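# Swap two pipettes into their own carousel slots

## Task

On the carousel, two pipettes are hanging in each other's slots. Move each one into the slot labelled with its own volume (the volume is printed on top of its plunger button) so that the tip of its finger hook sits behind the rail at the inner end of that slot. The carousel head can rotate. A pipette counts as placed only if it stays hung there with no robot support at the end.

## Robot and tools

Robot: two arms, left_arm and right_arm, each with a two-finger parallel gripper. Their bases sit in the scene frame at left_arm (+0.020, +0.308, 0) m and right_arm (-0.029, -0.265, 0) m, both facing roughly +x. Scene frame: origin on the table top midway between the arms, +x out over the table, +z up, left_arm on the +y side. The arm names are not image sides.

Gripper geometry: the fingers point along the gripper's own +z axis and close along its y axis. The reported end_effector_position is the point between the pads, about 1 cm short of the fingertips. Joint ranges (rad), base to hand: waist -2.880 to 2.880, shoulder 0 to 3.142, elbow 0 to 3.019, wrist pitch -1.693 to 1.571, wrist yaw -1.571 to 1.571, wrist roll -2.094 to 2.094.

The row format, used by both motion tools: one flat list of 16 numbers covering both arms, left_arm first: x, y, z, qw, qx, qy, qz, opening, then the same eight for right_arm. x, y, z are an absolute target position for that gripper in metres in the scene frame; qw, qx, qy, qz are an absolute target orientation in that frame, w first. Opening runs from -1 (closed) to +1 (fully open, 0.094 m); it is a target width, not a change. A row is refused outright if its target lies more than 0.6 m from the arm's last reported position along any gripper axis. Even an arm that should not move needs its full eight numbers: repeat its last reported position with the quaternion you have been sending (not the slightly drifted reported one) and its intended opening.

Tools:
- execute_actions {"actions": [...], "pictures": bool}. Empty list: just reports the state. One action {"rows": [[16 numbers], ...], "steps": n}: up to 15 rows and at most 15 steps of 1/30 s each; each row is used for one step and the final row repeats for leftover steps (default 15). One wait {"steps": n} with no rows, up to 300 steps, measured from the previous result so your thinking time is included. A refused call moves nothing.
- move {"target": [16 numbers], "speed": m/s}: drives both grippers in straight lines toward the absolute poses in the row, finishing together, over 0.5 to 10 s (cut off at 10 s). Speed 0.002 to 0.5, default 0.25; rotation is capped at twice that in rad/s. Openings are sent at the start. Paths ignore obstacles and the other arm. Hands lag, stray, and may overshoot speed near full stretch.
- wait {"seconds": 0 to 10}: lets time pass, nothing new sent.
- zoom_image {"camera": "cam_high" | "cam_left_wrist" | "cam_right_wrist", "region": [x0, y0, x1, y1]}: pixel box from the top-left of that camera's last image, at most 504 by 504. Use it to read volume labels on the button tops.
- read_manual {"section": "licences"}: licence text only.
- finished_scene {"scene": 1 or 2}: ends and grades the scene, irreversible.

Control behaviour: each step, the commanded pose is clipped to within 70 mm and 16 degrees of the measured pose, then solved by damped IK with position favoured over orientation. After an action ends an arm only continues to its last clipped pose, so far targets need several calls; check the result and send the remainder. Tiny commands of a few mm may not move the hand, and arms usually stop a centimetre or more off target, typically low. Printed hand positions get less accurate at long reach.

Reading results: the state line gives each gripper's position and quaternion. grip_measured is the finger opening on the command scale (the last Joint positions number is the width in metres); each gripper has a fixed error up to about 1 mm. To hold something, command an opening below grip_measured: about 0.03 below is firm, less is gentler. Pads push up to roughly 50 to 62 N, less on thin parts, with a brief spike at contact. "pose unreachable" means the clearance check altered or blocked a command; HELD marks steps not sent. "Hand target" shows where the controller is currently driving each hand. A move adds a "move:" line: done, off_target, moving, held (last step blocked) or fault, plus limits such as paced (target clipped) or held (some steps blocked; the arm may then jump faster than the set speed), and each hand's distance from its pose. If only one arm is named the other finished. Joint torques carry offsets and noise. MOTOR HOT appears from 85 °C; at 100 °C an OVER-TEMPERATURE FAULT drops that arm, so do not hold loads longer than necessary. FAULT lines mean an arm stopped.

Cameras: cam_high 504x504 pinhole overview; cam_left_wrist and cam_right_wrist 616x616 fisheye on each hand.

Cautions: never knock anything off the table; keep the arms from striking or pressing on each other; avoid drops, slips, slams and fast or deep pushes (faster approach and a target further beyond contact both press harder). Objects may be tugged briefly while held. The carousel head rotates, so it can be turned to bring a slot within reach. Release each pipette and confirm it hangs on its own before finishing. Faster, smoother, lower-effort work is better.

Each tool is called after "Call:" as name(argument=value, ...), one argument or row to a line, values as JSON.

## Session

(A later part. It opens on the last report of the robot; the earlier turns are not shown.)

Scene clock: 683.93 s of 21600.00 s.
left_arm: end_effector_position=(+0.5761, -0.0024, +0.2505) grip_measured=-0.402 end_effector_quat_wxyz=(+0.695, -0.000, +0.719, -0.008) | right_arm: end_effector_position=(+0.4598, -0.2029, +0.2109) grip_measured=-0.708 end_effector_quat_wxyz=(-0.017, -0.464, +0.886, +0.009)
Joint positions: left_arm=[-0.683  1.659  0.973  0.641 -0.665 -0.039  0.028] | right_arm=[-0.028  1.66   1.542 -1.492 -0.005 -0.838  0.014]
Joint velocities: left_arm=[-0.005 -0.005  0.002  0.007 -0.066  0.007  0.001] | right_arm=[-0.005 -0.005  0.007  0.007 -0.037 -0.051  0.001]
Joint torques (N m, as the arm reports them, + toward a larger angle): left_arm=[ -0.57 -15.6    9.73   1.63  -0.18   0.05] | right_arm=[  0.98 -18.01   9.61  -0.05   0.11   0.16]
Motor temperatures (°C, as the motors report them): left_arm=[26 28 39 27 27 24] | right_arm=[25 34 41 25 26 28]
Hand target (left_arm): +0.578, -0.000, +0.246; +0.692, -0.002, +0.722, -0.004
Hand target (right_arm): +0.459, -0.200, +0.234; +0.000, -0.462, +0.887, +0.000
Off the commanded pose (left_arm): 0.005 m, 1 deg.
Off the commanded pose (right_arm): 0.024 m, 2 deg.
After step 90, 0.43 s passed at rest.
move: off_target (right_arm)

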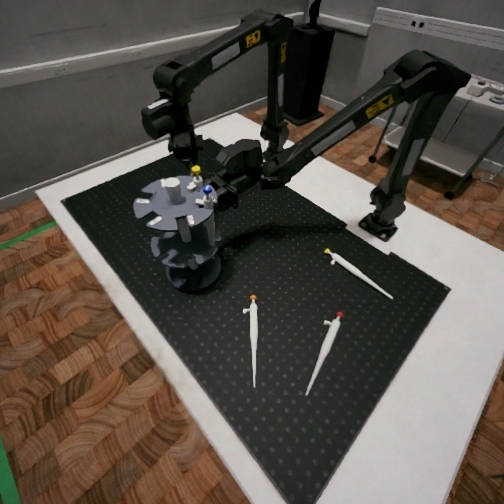

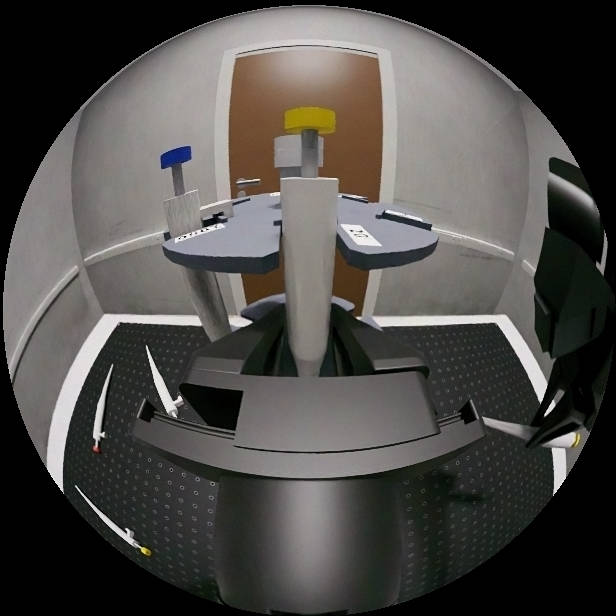

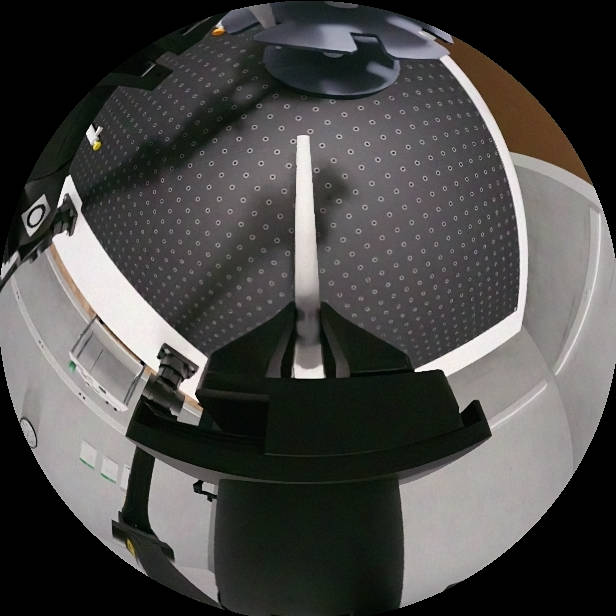

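Call:
move(
  target=[0.49,0.0,0.262,0.7071,-0.002,0.7071,-0.004,-0.15, 0.44,-0.14,0.235,0.0,-0.4617,0.8870,0.0,-0.745],
  speed=0.1,
)

Call:
move(
  target=[0.29,0.03,0.225,0.6273,0.6273,0.3264,0.3264,0.3, 0.42,-0.06,0.235,0.0,-0.4617,0.8870,0.0,-0.745],
  speed=0.25,
)

Scene clock: 693.83 s of 21600.00 s.
left_arm: end_effector_position=(+0.4944, -0.0003, +0.2611) grip_measured=-0.152 end_effector_quat_wxyz=(+0.703, -0.003, +0.711, -0.004) | right_arm: end_effector_position=(+0.4465, -0.1422, +0.2199) grip_measured=-0.708 end_effector_quat_wxyz=(-0.009, -0.464, +0.886, +0.005)
Joint positions: left_arm=[-0.801  1.511  0.803  0.693 -0.792 -0.02   0.04 ] | right_arm=[ 0.098  1.641  1.542 -1.492 -0.005 -0.714  0.014]
Joint velocities: left_arm=[-0.005 -0.015 -0.007  0.002 -0.007 -0.037  0.   ] | right_arm=[ 0.005 -0.005 -0.007 -0.002  0.007 -0.037 -0.001]
Joint torques (N m, as the arm reports them, + toward a larger angle): left_arm=[ -0.37 -14.46   8.68   2.3   -0.17   0.13] | right_arm=[  1.63 -18.14   7.93  -0.12   0.1    0.17]
Motor temperatures (°C, as the motors report them): left_arm=[26 29 39 27 27 24] | right_arm=[25 34 41 25 26 28]
Hand target (left_arm): +0.490, +0.001, +0.262; +0.707, -0.002, +0.708, -0.004
Hand target (right_arm): +0.440, -0.140, +0.235; -0.000, -0.462, +0.887, +0.000
Off the commanded pose (left_arm): 0.005 m, 1 deg.
Off the commanded pose (right_arm): 0.017 m, 1 deg.
After step 90, 5.63 s passed at rest.
move: off_target (right_arm)

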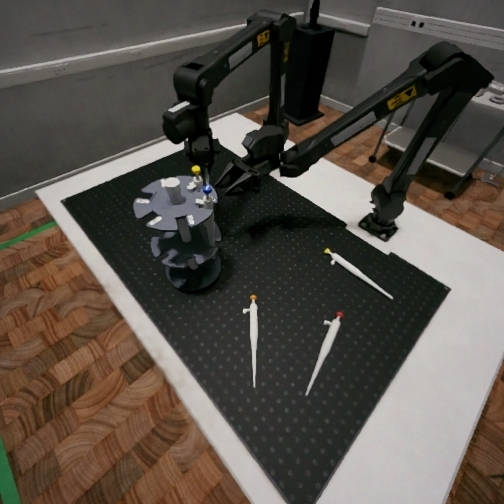

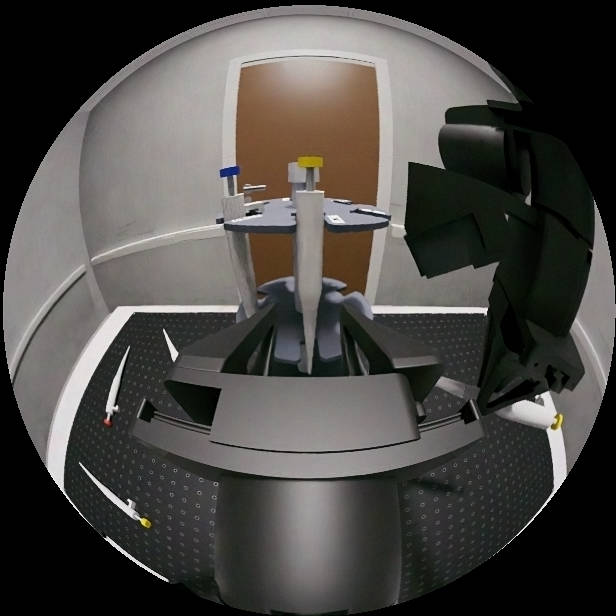

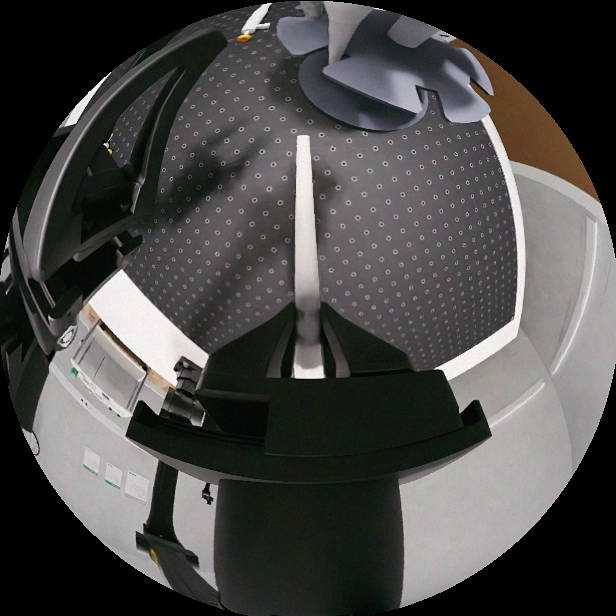

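Scene clock: 697.73 s of 21600.00 s.
left_arm: end_effector_position=(+0.2964, +0.0323, +0.2334) grip_measured=+0.298 end_effector_quat_wxyz=(+0.636, +0.615, +0.332, +0.327) | right_arm: end_effector_position=(+0.4202, -0.0666, +0.2199) grip_measured=-0.708 end_effector_quat_wxyz=(-0.010, -0.461, +0.887, +0.003)
Joint positions: left_arm=[-0.931  0.969  0.243  0.751 -0.323  1.56   0.061] | right_arm=[ 0.261  1.641  1.542 -1.492 -0.005 -0.544  0.014]
Joint velocities: left_arm=[-0.005 -0.005  0.002 -0.022 -0.037 -0.066  0.   ] | right_arm=[-0.005  0.015 -0.002 -0.007  0.007 -0.022  0.   ]
Joint torques (N m, as the arm reports them, + toward a larger angle): left_arm=[-1.23 -3.69  8.46  0.88  0.02  0.1 ] | right_arm=[  1.32 -15.93  10.01  -0.25   0.1    0.16]
Motor temperatures (°C, as the motors report them): left_arm=[26 28 39 27 27 24] | right_arm=[25 34 41 25 26 28]
Hand target (left_arm): +0.292, +0.032, +0.225; +0.628, +0.627, +0.326, +0.327
Hand target (right_arm): +0.420, -0.061, +0.235; -0.000, -0.462, +0.887, +0.000
Off the commanded pose (left_arm): 0.011 m, 2 deg.
Off the commanded pose (right_arm): 0.016 m, 1 deg.
move: off_target (left_arm, right_arm)

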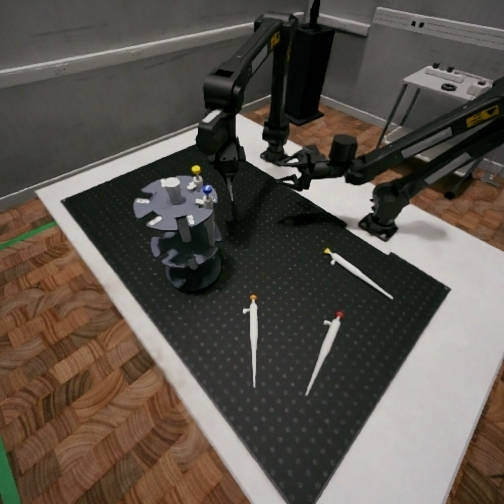

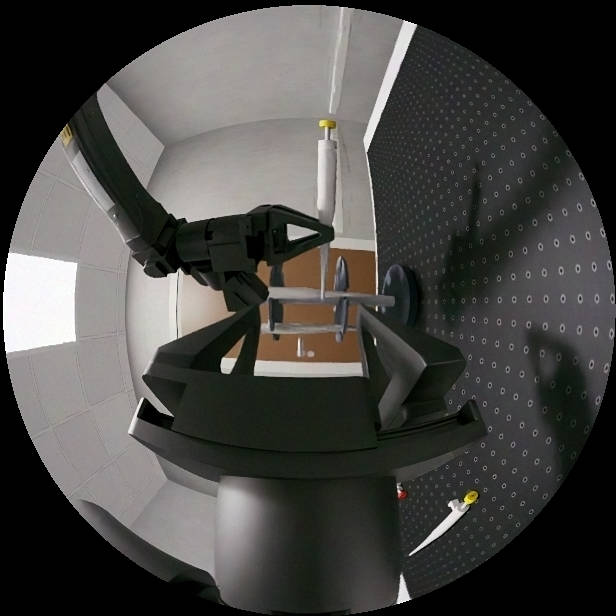

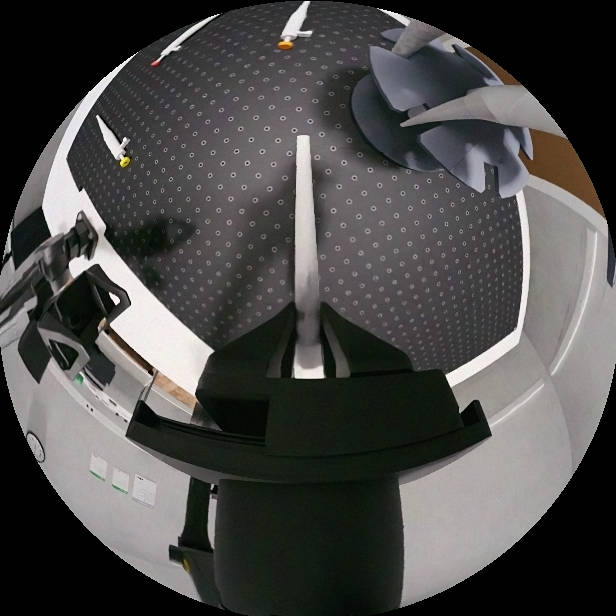

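Call:
zoom_image(
  camera="cam_left_wrist",
  region=[452, 477, 492, 517],
)

Call:
zoom_image(
  camera="cam_right_wrist",
  region=[105, 140, 145, 180],
)

Region (452, 477, 492, 517) of cam_left_wrist's 616x616 image, scaled by 12.600, with more detail than that image has.

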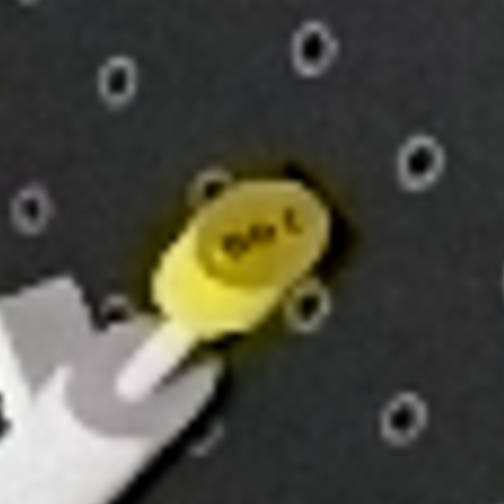

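Region (105, 140, 145, 180) of cam_right_wrist's 616x616 image, scaled by 12.600, with more detail than that image has.

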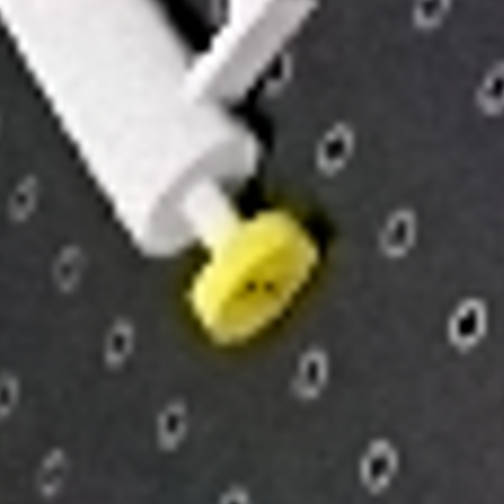

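Call:
move(
  target=[0.340,-0.085,0.207,0.6273,0.6273,0.3264,0.3264,0.3, 0.42,-0.06,0.235,0.0,-0.4617,0.8870,0.0,-0.745],
  speed=0.12,
)

Scene clock: 711.57 s of 21600.00 s.
left_arm: end_effector_position=(+0.3335, -0.0716, +0.1903) grip_measured=+0.298 end_effector_quat_wxyz=(+0.610, +0.642, +0.332, +0.324) | right_arm: end_effector_position=(+0.4202, -0.0666, +0.2199) grip_measured=-0.708 end_effector_quat_wxyz=(-0.010, -0.461, +0.887, +0.003)
Joint positions: left_arm=[-1.028  1.433  0.472  0.911 -0.414  1.562  0.061] | right_arm=[ 0.261  1.641  1.542 -1.492 -0.005 -0.543  0.014]
Joint velocities: left_arm=[-0.015 -0.015 -0.002 -0.007  0.022  0.022 -0.001] | right_arm=[-0.005  0.005  0.017 -0.012 -0.022 -0.007 -0.001]
Joint torques (N m, as the arm reports them, + toward a larger angle): left_arm=[-1.85 -8.83 11.54  2.4  -0.17  0.03] | right_arm=[  2.13 -15.81   9.75  -0.17   0.13   0.16]
Motor temperatures (°C, as the motors report them): left_arm=[26 28 38 26 27 24] | right_arm=[25 34 42 25 26 28]
Hand target (left_arm): +0.338, -0.085, +0.207; +0.627, +0.627, +0.327, +0.326
Hand target (right_arm): +0.420, -0.060, +0.235; +0.000, -0.462, +0.887, +0.000
Off the commanded pose (left_arm): 0.022 m, 3 deg.
Off the commanded pose (right_arm): 0.016 m, 1 deg.
After step 90, 9.40 s passed at rest.
move: off_target (left_arm, right_arm)

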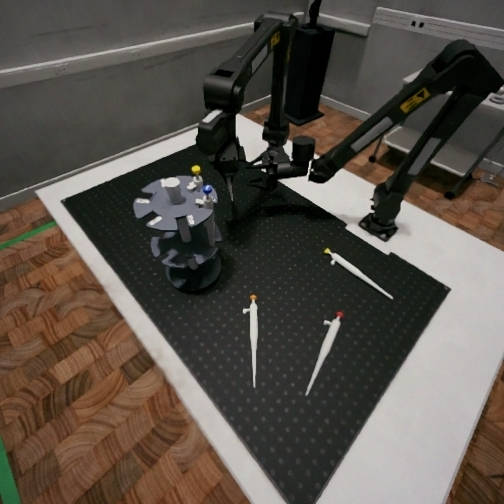

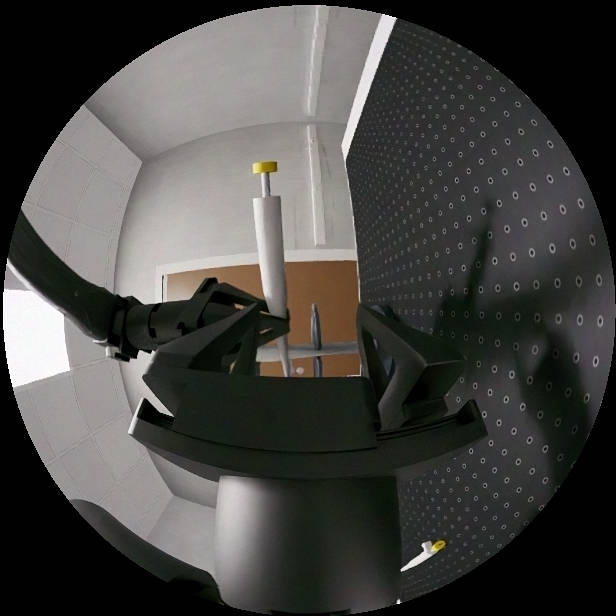

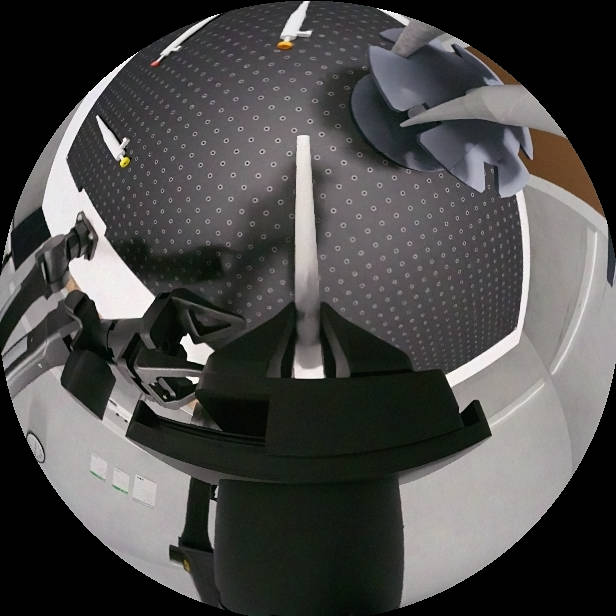

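Call:
move(
  target=[0.368,-0.098,0.232,0.640,0.614,0.3264,0.3264,-0.1, 0.42,-0.06,0.235,0.0,-0.4617,0.8870,0.0,-0.745],
  speed=0.06,
)

Scene clock: 733.33 s of 21600.00 s.
left_arm: end_effector_position=(+0.3562, -0.0882, +0.2240) grip_measured=-0.098 end_effector_quat_wxyz=(+0.638, +0.618, +0.327, +0.323) | right_arm: end_effector_position=(+0.4202, -0.0666, +0.2199) grip_measured=-0.708 end_effector_quat_wxyz=(-0.010, -0.461, +0.888, +0.003)
Joint positions: left_arm=[-0.994  1.441  0.554  0.911 -0.372  1.562  0.042] | right_arm=[ 0.261  1.641  1.542 -1.492 -0.005 -0.542  0.014]
Joint velocities: left_arm=[-0.005 -0.005  0.012 -0.022  0.037  0.007 -0.   ] | right_arm=[ 0.005 -0.015 -0.017 -0.012  0.022 -0.022 -0.001]
Joint torques (N m, as the arm reports them, + toward a larger angle): left_arm=[-0.23 -9.01 12.41  1.2   0.07 -0.04] | right_arm=[  1.97 -16.12   9.94  -0.18   0.1    0.17]
Motor temperatures (°C, as the motors report them): left_arm=[26 28 39 27 27 24] | right_arm=[25 34 42 25 26 28]
Hand target (left_arm): +0.367, -0.098, +0.232; +0.640, +0.614, +0.327, +0.326
Hand target (right_arm): +0.420, -0.060, +0.235; +0.000, -0.462, +0.887, +0.000
Off the commanded pose (left_arm): 0.017 m, 1 deg.
Off the commanded pose (right_arm): 0.016 m, 1 deg.
After step 90, 17.47 s passed at rest.
move: off_target (left_arm, right_arm)

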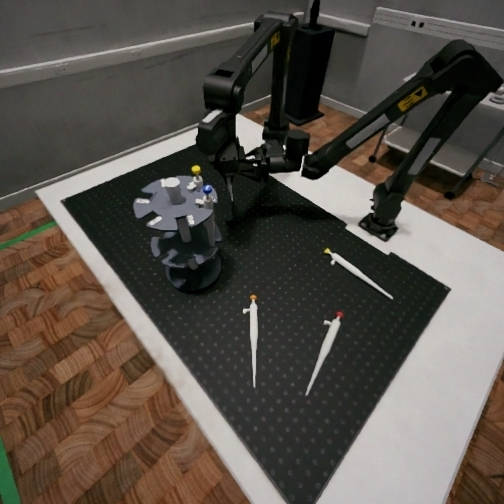

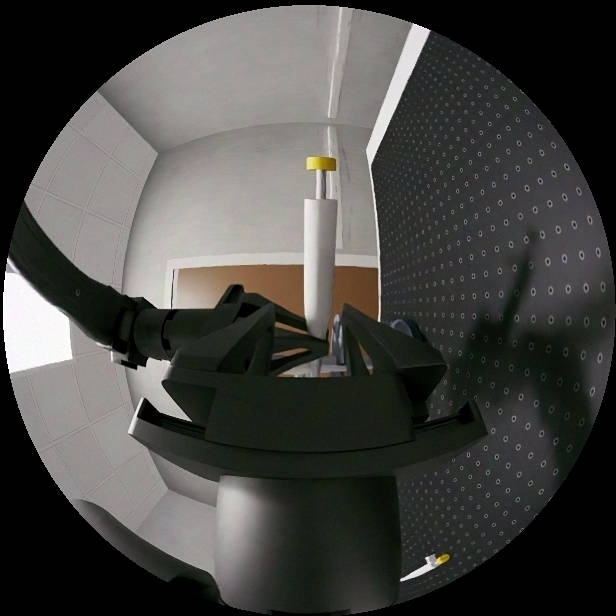

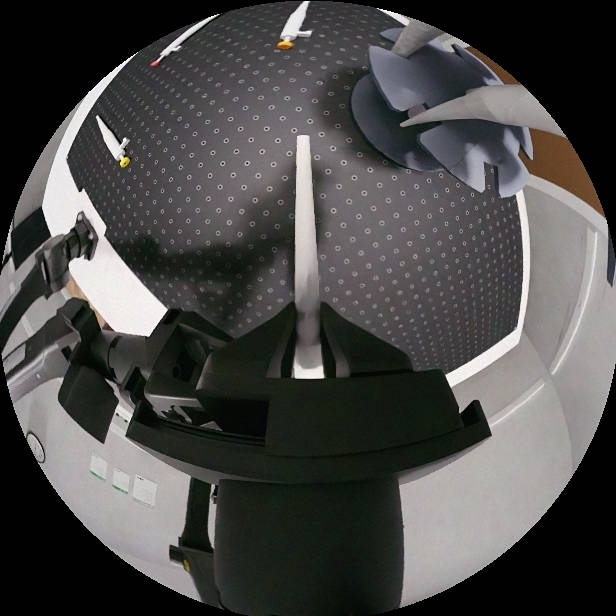

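Call:
move(
  target=[0.400,-0.114,0.227,0.636,0.618,0.3264,0.3264,-0.1, 0.42,-0.06,0.235,0.0,-0.4617,0.8870,0.0,-0.745],
  speed=0.04,
)

Scene clock: 738.97 s of 21600.00 s.
left_arm: end_effector_position=(+0.3871, -0.1045, +0.2199) grip_measured=-0.098 end_effector_quat_wxyz=(+0.635, +0.621, +0.327, +0.323) | right_arm: end_effector_position=(+0.4202, -0.0666, +0.2199) grip_measured=-0.708 end_effector_quat_wxyz=(-0.010, -0.461, +0.888, +0.003)
Joint positions: left_arm=[-0.95   1.52   0.635  0.901 -0.327  1.562  0.042] | right_arm=[ 0.261  1.641  1.542 -1.492 -0.005 -0.542  0.014]
Joint velocities: left_arm=[ 0.005 -0.015  0.012  0.012  0.007 -0.11   0.001] | right_arm=[ 0.005 -0.015  0.017  0.012 -0.051  0.007  0.001]
Joint torques (N m, as the arm reports them, + toward a larger angle): left_arm=[ -0.31 -10.46  12.59   1.16   0.06  -0.01] | right_arm=[  1.98 -16.53   9.81  -0.14   0.16   0.15]
Motor temperatures (°C, as the motors report them): left_arm=[26 28 40 27 27 24] | right_arm=[25 34 42 25 26 28]
Hand target (left_arm): +0.399, -0.114, +0.227; +0.636, +0.618, +0.326, +0.327
Hand target (right_arm): +0.420, -0.060, +0.235; +0.000, -0.462, +0.887, +0.000
Off the commanded pose (left_arm): 0.018 m, 1 deg.
Off the commanded pose (right_arm): 0.016 m, 1 deg.
After step 90, 1.07 s passed at rest.
move: off_target (left_arm, right_arm)

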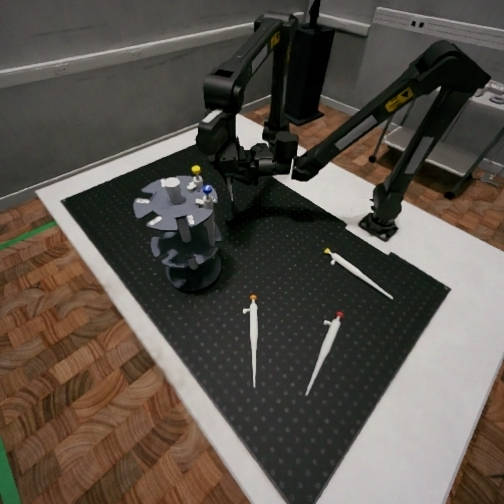

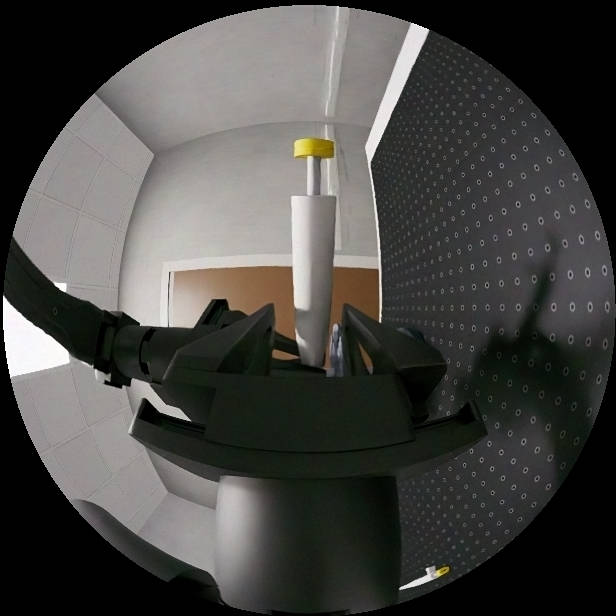

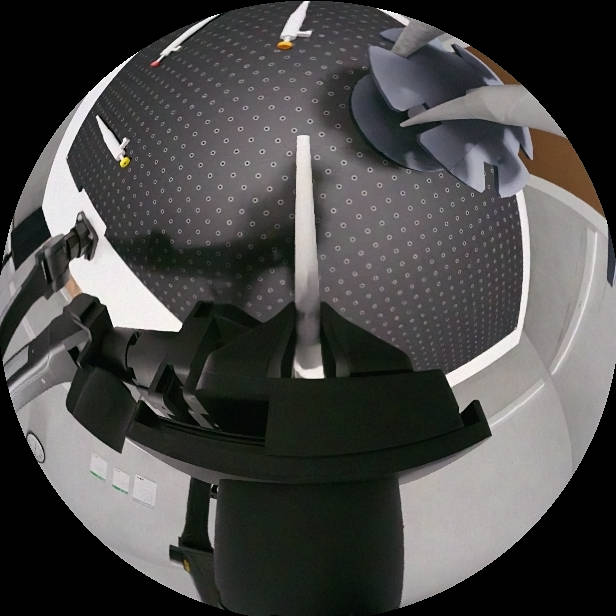

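Call:
move(
  target=[0.410,-0.121,0.224,0.636,0.618,0.3264,0.3264,-0.1, 0.42,-0.06,0.235,0.0,-0.4617,0.8870,0.0,-0.745],
  speed=0.03,
)

Scene clock: 742.70 s of 21600.00 s.
left_arm: end_effector_position=(+0.3970, -0.1117, +0.2174) grip_measured=-0.098 end_effector_quat_wxyz=(+0.634, +0.622, +0.327, +0.323) | right_arm: end_effector_position=(+0.4202, -0.0666, +0.2199) grip_measured=-0.708 end_effector_quat_wxyz=(-0.010, -0.461, +0.888, +0.003)
Joint positions: left_arm=[-0.941  1.552  0.665  0.901 -0.318  1.562  0.042] | right_arm=[ 0.261  1.641  1.542 -1.492 -0.005 -0.542  0.014]
Joint velocities: left_arm=[-0.015  0.005 -0.007  0.002  0.022  0.066 -0.   ] | right_arm=[-0.005 -0.015 -0.002 -0.002 -0.022 -0.007  0.   ]
Joint torques (N m, as the arm reports them, + toward a larger angle): left_arm=[ -0.12 -11.19  12.79   1.25   0.07  -0.03] | right_arm=[  1.84 -16.23   9.78  -0.25   0.12   0.15]
Motor temperatures (°C, as the motors report them): left_arm=[26 28 40 27 27 24] | right_arm=[25 34 42 25 26 28]
Hand target (left_arm): +0.409, -0.120, +0.224; +0.636, +0.618, +0.327, +0.327
Hand target (right_arm): +0.420, -0.060, +0.235; +0.000, -0.462, +0.887, +0.000
Off the commanded pose (left_arm): 0.017 m, 1 deg.
Off the commanded pose (right_arm): 0.016 m, 1 deg.
move: off_target (left_arm, right_arm)

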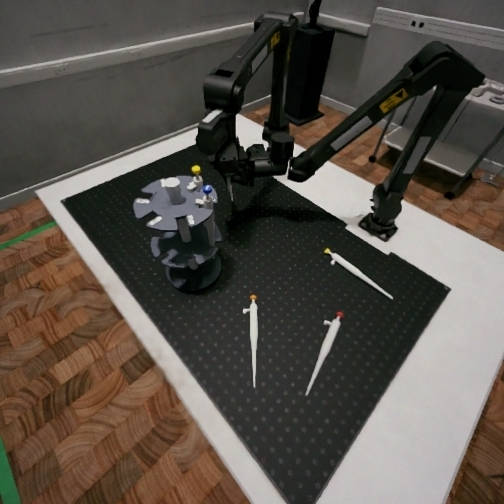

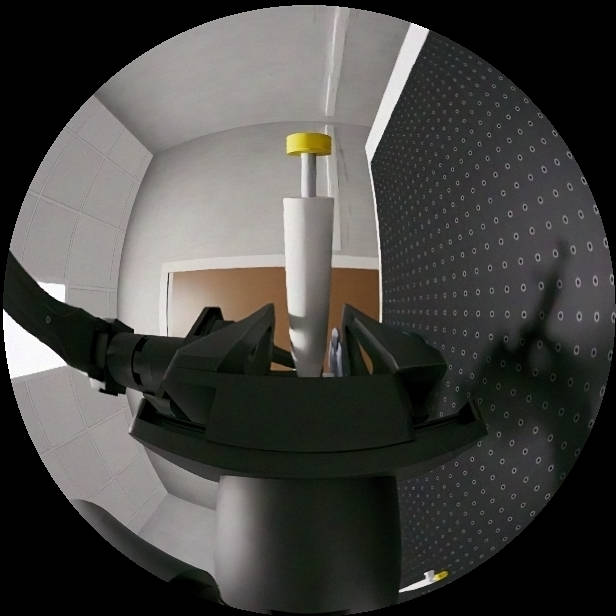

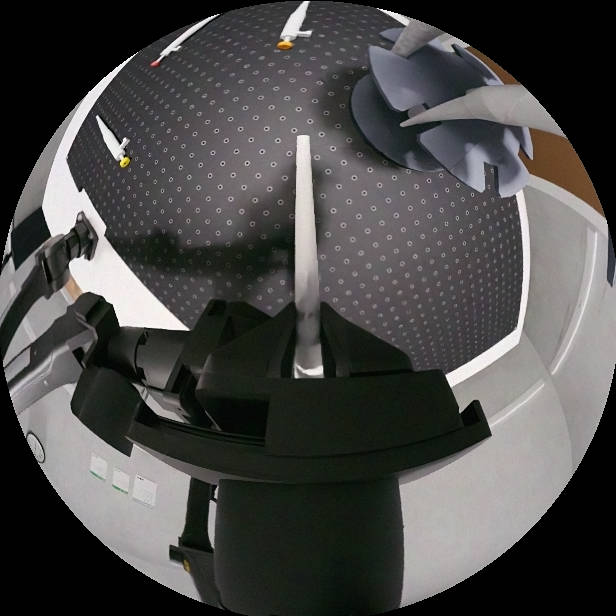

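Call:
move(
  target=[0.410,-0.121,0.224,0.636,0.618,0.3264,0.3264,-0.60, 0.42,-0.06,0.235,0.0,-0.4617,0.8870,0.0,-0.745],
  speed=0.03,
)

Call:
move(
  target=[0.410,-0.121,0.224,0.636,0.618,0.3264,0.3264,-0.60, 0.42,-0.06,0.235,0.0,-0.4617,0.8870,0.0,-0.45],
  speed=0.03,
)

Scene clock: 747.23 s of 21600.00 s.
left_arm: end_effector_position=(+0.3970, -0.1118, +0.2172) grip_measured=-0.563 end_effector_quat_wxyz=(+0.634, +0.622, +0.327, +0.323) | right_arm: end_effector_position=(+0.4202, -0.0666, +0.2199) grip_measured=-0.708 end_effector_quat_wxyz=(-0.010, -0.461, +0.888, +0.003)
Joint positions: left_arm=[-0.941  1.552  0.665  0.901 -0.317  1.562  0.021] | right_arm=[ 0.261  1.641  1.542 -1.492 -0.005 -0.542  0.014]
Joint velocities: left_arm=[-0.024 -0.024 -0.007 -0.042 -0.007 -0.095  0.   ] | right_arm=[ 0.005 -0.015 -0.002 -0.007 -0.007  0.022  0.001]
Joint torques (N m, as the arm reports them, + toward a larger angle): left_arm=[ -0.18 -11.28  12.72   1.24   0.09  -0.01] | right_arm=[  1.87 -15.99   9.88  -0.12   0.13   0.17]
Motor temperatures (°C, as the motors report them): left_arm=[26 28 40 27 27 24] | right_arm=[25 34 42 25 26 28]
Hand target (left_arm): +0.409, -0.120, +0.224; +0.636, +0.618, +0.326, +0.326
Hand target (right_arm): +0.420, -0.060, +0.235; +0.000, -0.462, +0.887, +0.000
Off the commanded pose (left_arm): 0.017 m, 1 deg.
Off the commanded pose (right_arm): 0.016 m, 1 deg.
After step 90, 0.73 s passed at rest.
move: off_target (left_arm, right_arm)

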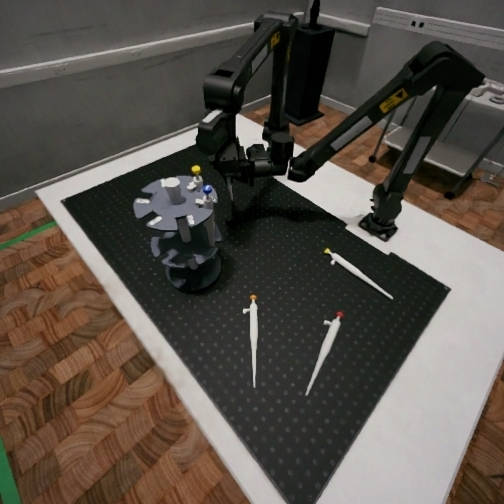

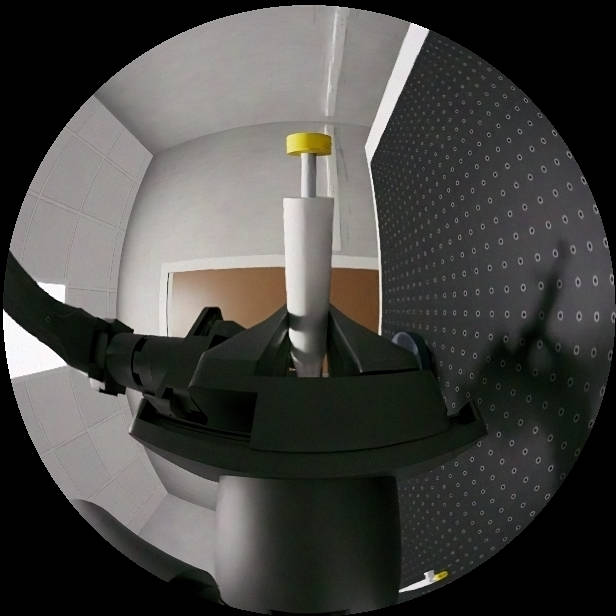

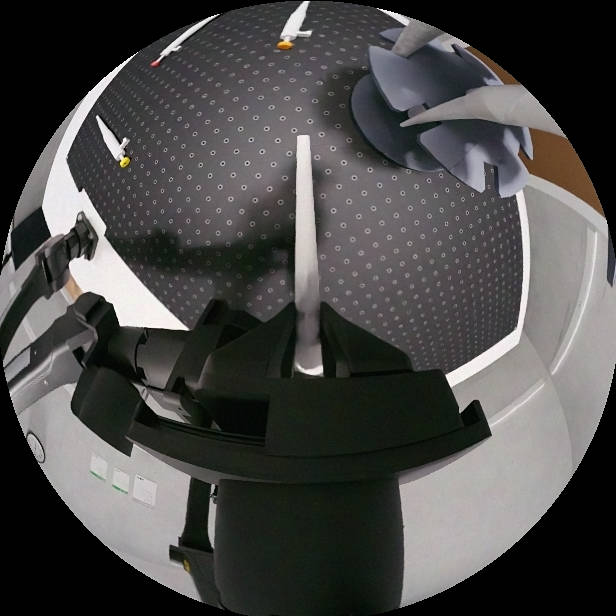

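Scene clock: 748.10 s of 21600.00 s.
left_arm: end_effector_position=(+0.3972, -0.1121, +0.2145) grip_measured=-0.563 end_effector_quat_wxyz=(+0.633, +0.624, +0.327, +0.322) | right_arm: end_effector_position=(+0.4202, -0.0668, +0.2199) grip_measured=-0.451 end_effector_quat_wxyz=(-0.010, -0.461, +0.888, +0.003)
Joint positions: left_arm=[-0.941  1.557  0.665  0.901 -0.317  1.562  0.021] | right_arm=[ 0.261  1.641  1.542 -1.492 -0.005 -0.542  0.026]
Joint velocities: left_arm=[ 0.005 -0.005  0.002  0.002  0.022  0.022 -0.001] | right_arm=[-0.005 -0.005 -0.012  0.002 -0.007  0.022  0.001]
Joint torques (N m, as the arm reports them, + toward a larger angle): left_arm=[  0.14 -11.67  12.62   1.29   0.05  -0.01] | right_arm=[  1.56 -16.19   9.84  -0.11   0.1    0.15]
Motor temperatures (°C, as the motors report them): left_arm=[26 28 40 27 27 24] | right_arm=[25 34 42 25 26 28]
Hand target (left_arm): +0.409, -0.120, +0.224; +0.636, +0.618, +0.326, +0.327
Hand target (right_arm): +0.420, -0.060, +0.235; +0.000, -0.462, +0.887, +0.000
Off the commanded pose (left_arm): 0.018 m, 1 deg.
Off the commanded pose (right_arm): 0.017 m, 1 deg.
move: off_target (left_arm, right_arm)

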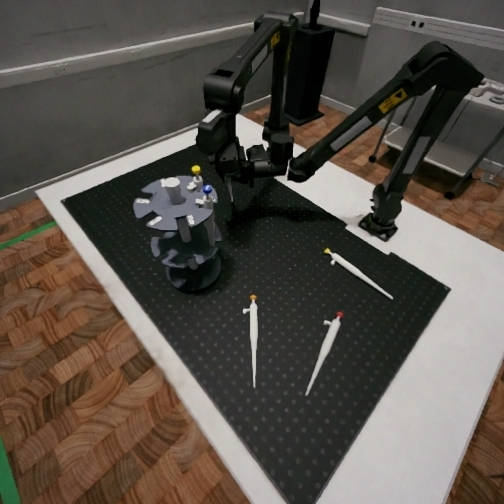

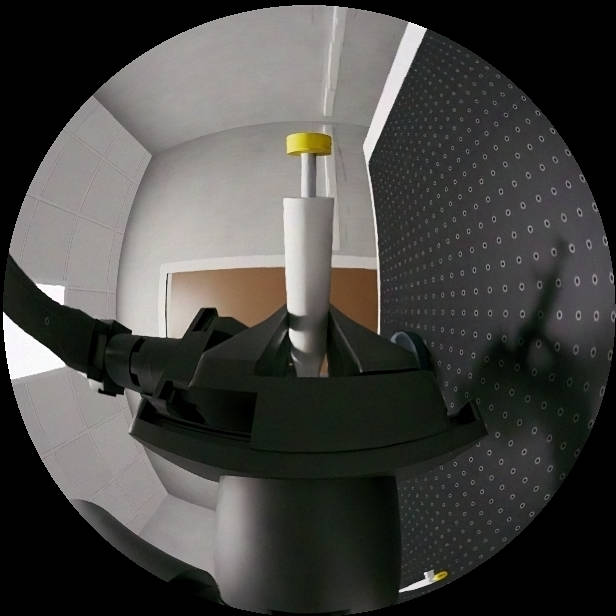

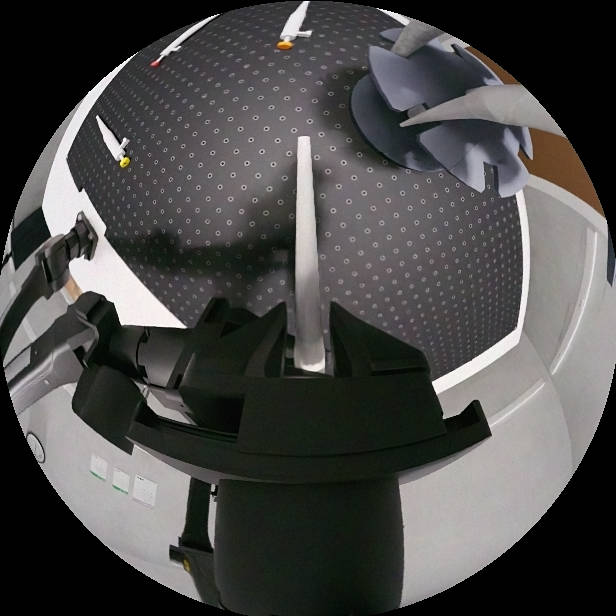

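Call:
move(
  target=[0.410,-0.121,0.224,0.636,0.618,0.3264,0.3264,-0.60, 0.43,-0.05,0.375,0.0,-0.4617,0.8870,0.0,-0.45],
  speed=0.15,
)

Call:
move(
  target=[0.40,-0.10,0.215,0.6860,0.2090,0.6630,-0.2163,-0.60, 0.385,-0.125,0.375,0.0,-0.4617,0.8870,0.0,-0.45],
  speed=0.3,
)

Scene clock: 772.70 s of 21600.00 s.
left_arm: end_effector_position=(+0.3972, -0.1121, +0.2145) grip_measured=-0.563 end_effector_quat_wxyz=(+0.633, +0.624, +0.327, +0.322) | right_arm: end_effector_position=(+0.4292, -0.0582, +0.3435) grip_measured=-0.451 end_effector_quat_wxyz=(+0.049, -0.461, +0.886, -0.002)
Joint positions: left_arm=[-0.941  1.557  0.665  0.901 -0.317  1.562  0.021] | right_arm=[ 0.271  1.613  1.83  -1.689 -0.001 -0.535  0.026]
Joint velocities: left_arm=[-0.015 -0.015 -0.007 -0.012  0.051  0.037  0.   ] | right_arm=[-0.005 -0.005 -0.002  0.002  0.066 -0.022 -0.   ]
Joint torques (N m, as the arm reports them, + toward a larger angle): left_arm=[ -0.26 -11.68  12.58   1.15   0.09  -0.03] | right_arm=[  1.89 -16.58  12.11   0.24   0.01   0.15]
Motor temperatures (°C, as the motors report them): left_arm=[26 28 41 26 27 24] | right_arm=[25 34 43 25 26 28]
Hand target (left_arm): +0.409, -0.120, +0.224; +0.636, +0.618, +0.327, +0.327
Hand target (right_arm): +0.427, -0.052, +0.373; +0.078, -0.461, +0.884, -0.004
Off the commanded pose (left_arm): 0.018 m, 1 deg.
Off the commanded pose (right_arm): 0.033 m, 6 deg.
joint sent to its limit (right arm) — the command would take joint 4 (wrist pitch) past its lower limit, so that joint was sent only as far as its limit.
After step 90, 20.03 s passed at rest.
move: off_target (left_arm, right_arm)

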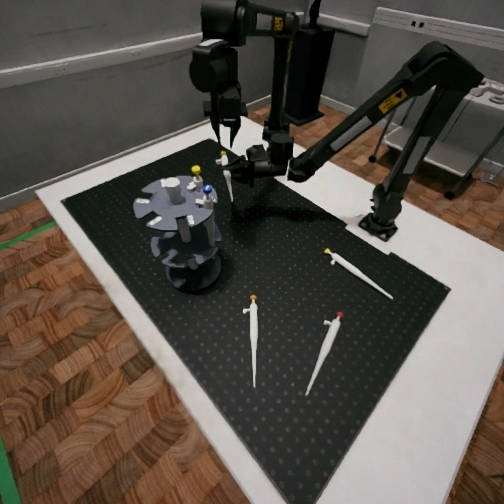

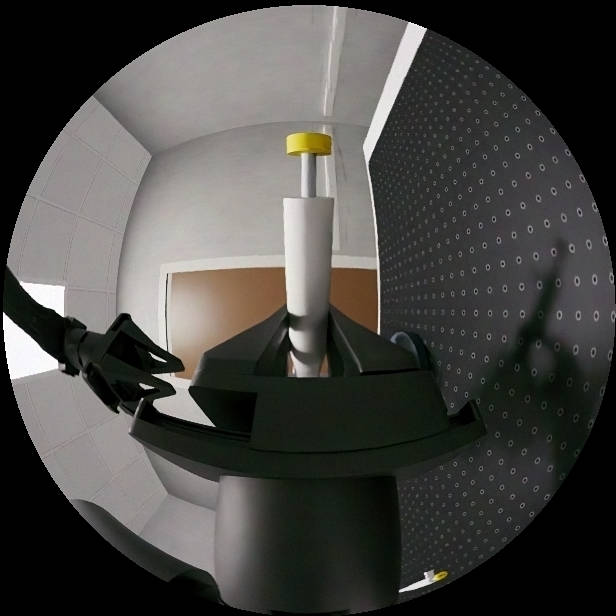

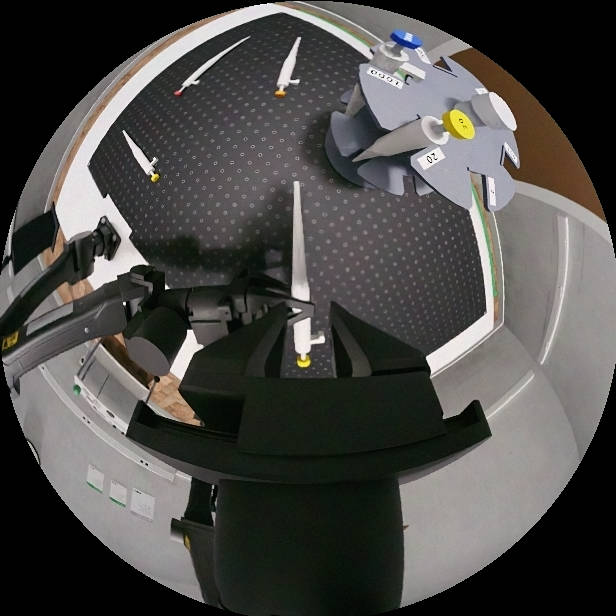

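Scene clock: 775.90 s of 21600.00 s.
left_arm: end_effector_position=(+0.3985, -0.1060, +0.2135) grip_measured=-0.563 end_effector_quat_wxyz=(+0.681, +0.219, +0.666, -0.212) | right_arm: end_effector_position=(+0.3923, -0.1149, +0.3675) grip_measured=-0.451 end_effector_quat_wxyz=(+0.068, -0.461, +0.885, -0.009)
Joint positions: left_arm=[-0.928  1.557  0.651  0.925 -0.303  0.021  0.021] | right_arm=[ 0.189  1.452  1.707 -1.689 -0.001 -0.618  0.026]
Joint velocities: left_arm=[-0.005  0.005  0.012  0.002 -0.007 -0.066 -0.   ] | right_arm=[ 0.005 -0.015  0.007 -0.007 -0.022 -0.007  0.002]
Joint torques (N m, as the arm reports them, + toward a larger angle): left_arm=[ -0.01 -12.96   7.17   2.82   0.02  -0.08] | right_arm=[ -0.52 -14.37   7.44   0.14  -0.08  -0.1 ]
Motor temperatures (°C, as the motors report them): left_arm=[26 28 40 27 27 24] | right_arm=[25 34 43 25 26 28]
Hand target (left_arm): +0.400, -0.100, +0.215; +0.686, +0.209, +0.663, -0.216
Hand target (right_arm): +0.384, -0.124, +0.373; +0.067, -0.461, +0.885, -0.009
Off the commanded pose (left_arm): 0.006 m, 1 deg.
Off the commanded pose (right_arm): 0.015 m, 8 deg.
joint sent to its limit (right arm) — the command would take joint 4 (wrist pitch) past its lower limit, so that joint was sent only as far as its limit.
move: off_target (right_arm)

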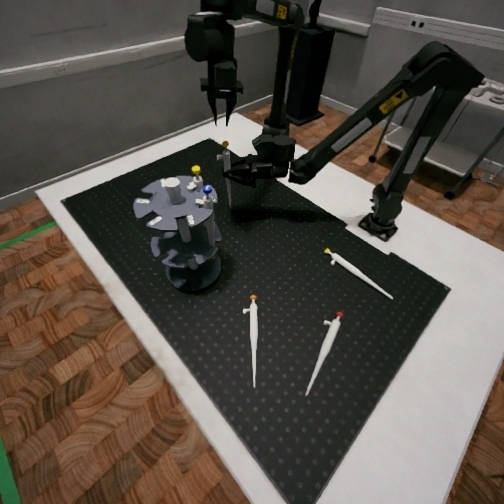

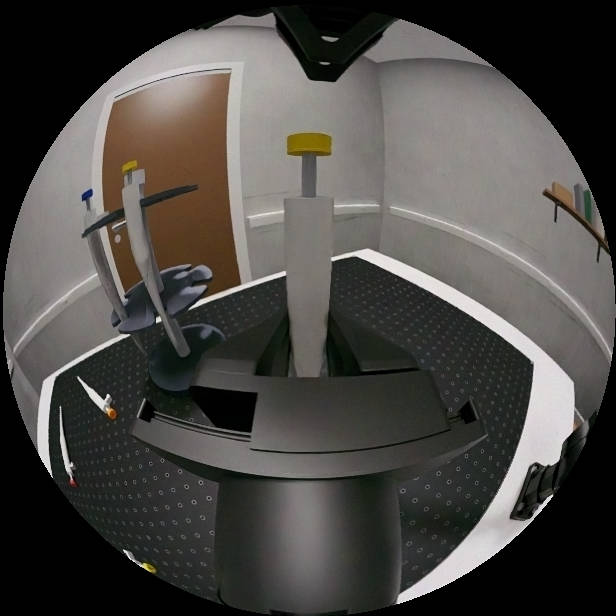

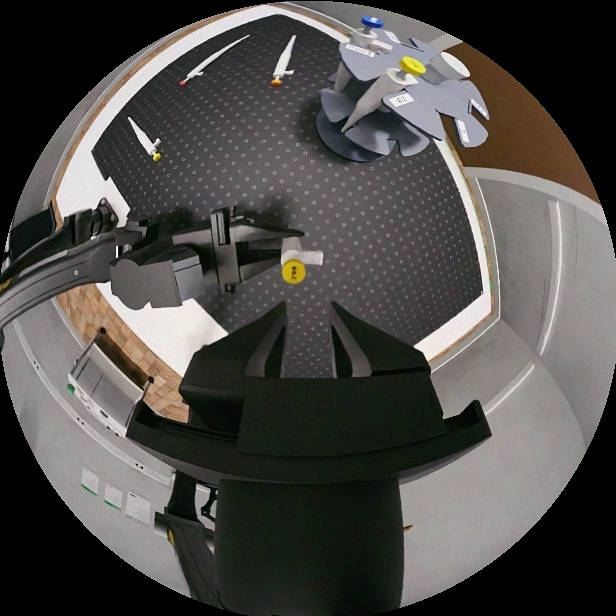

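Call:
zoom_image(
  camera="cam_right_wrist",
  region=[264, 240, 334, 300],
)

Call:
zoom_image(
  camera="cam_left_wrist",
  region=[90, 390, 130, 430],
)

Region (264, 240, 334, 300) of cam_right_wrist's 616x616 image, scaled by 7.200, with more detail than that image has; it fills the top 432 rows of this view, and the rest is white.

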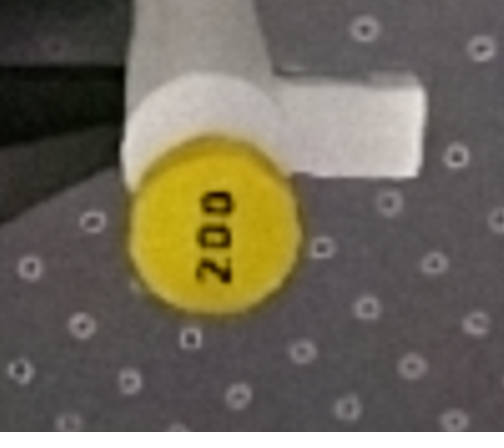

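Region (90, 390, 130, 430) of cam_left_wrist's 616x616 image, scaled by 12.600, with more detail than that image has.

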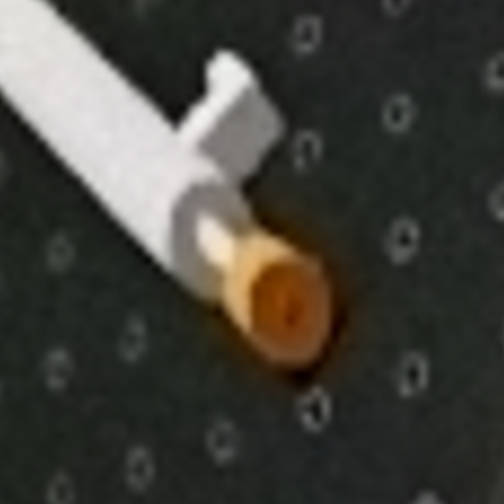

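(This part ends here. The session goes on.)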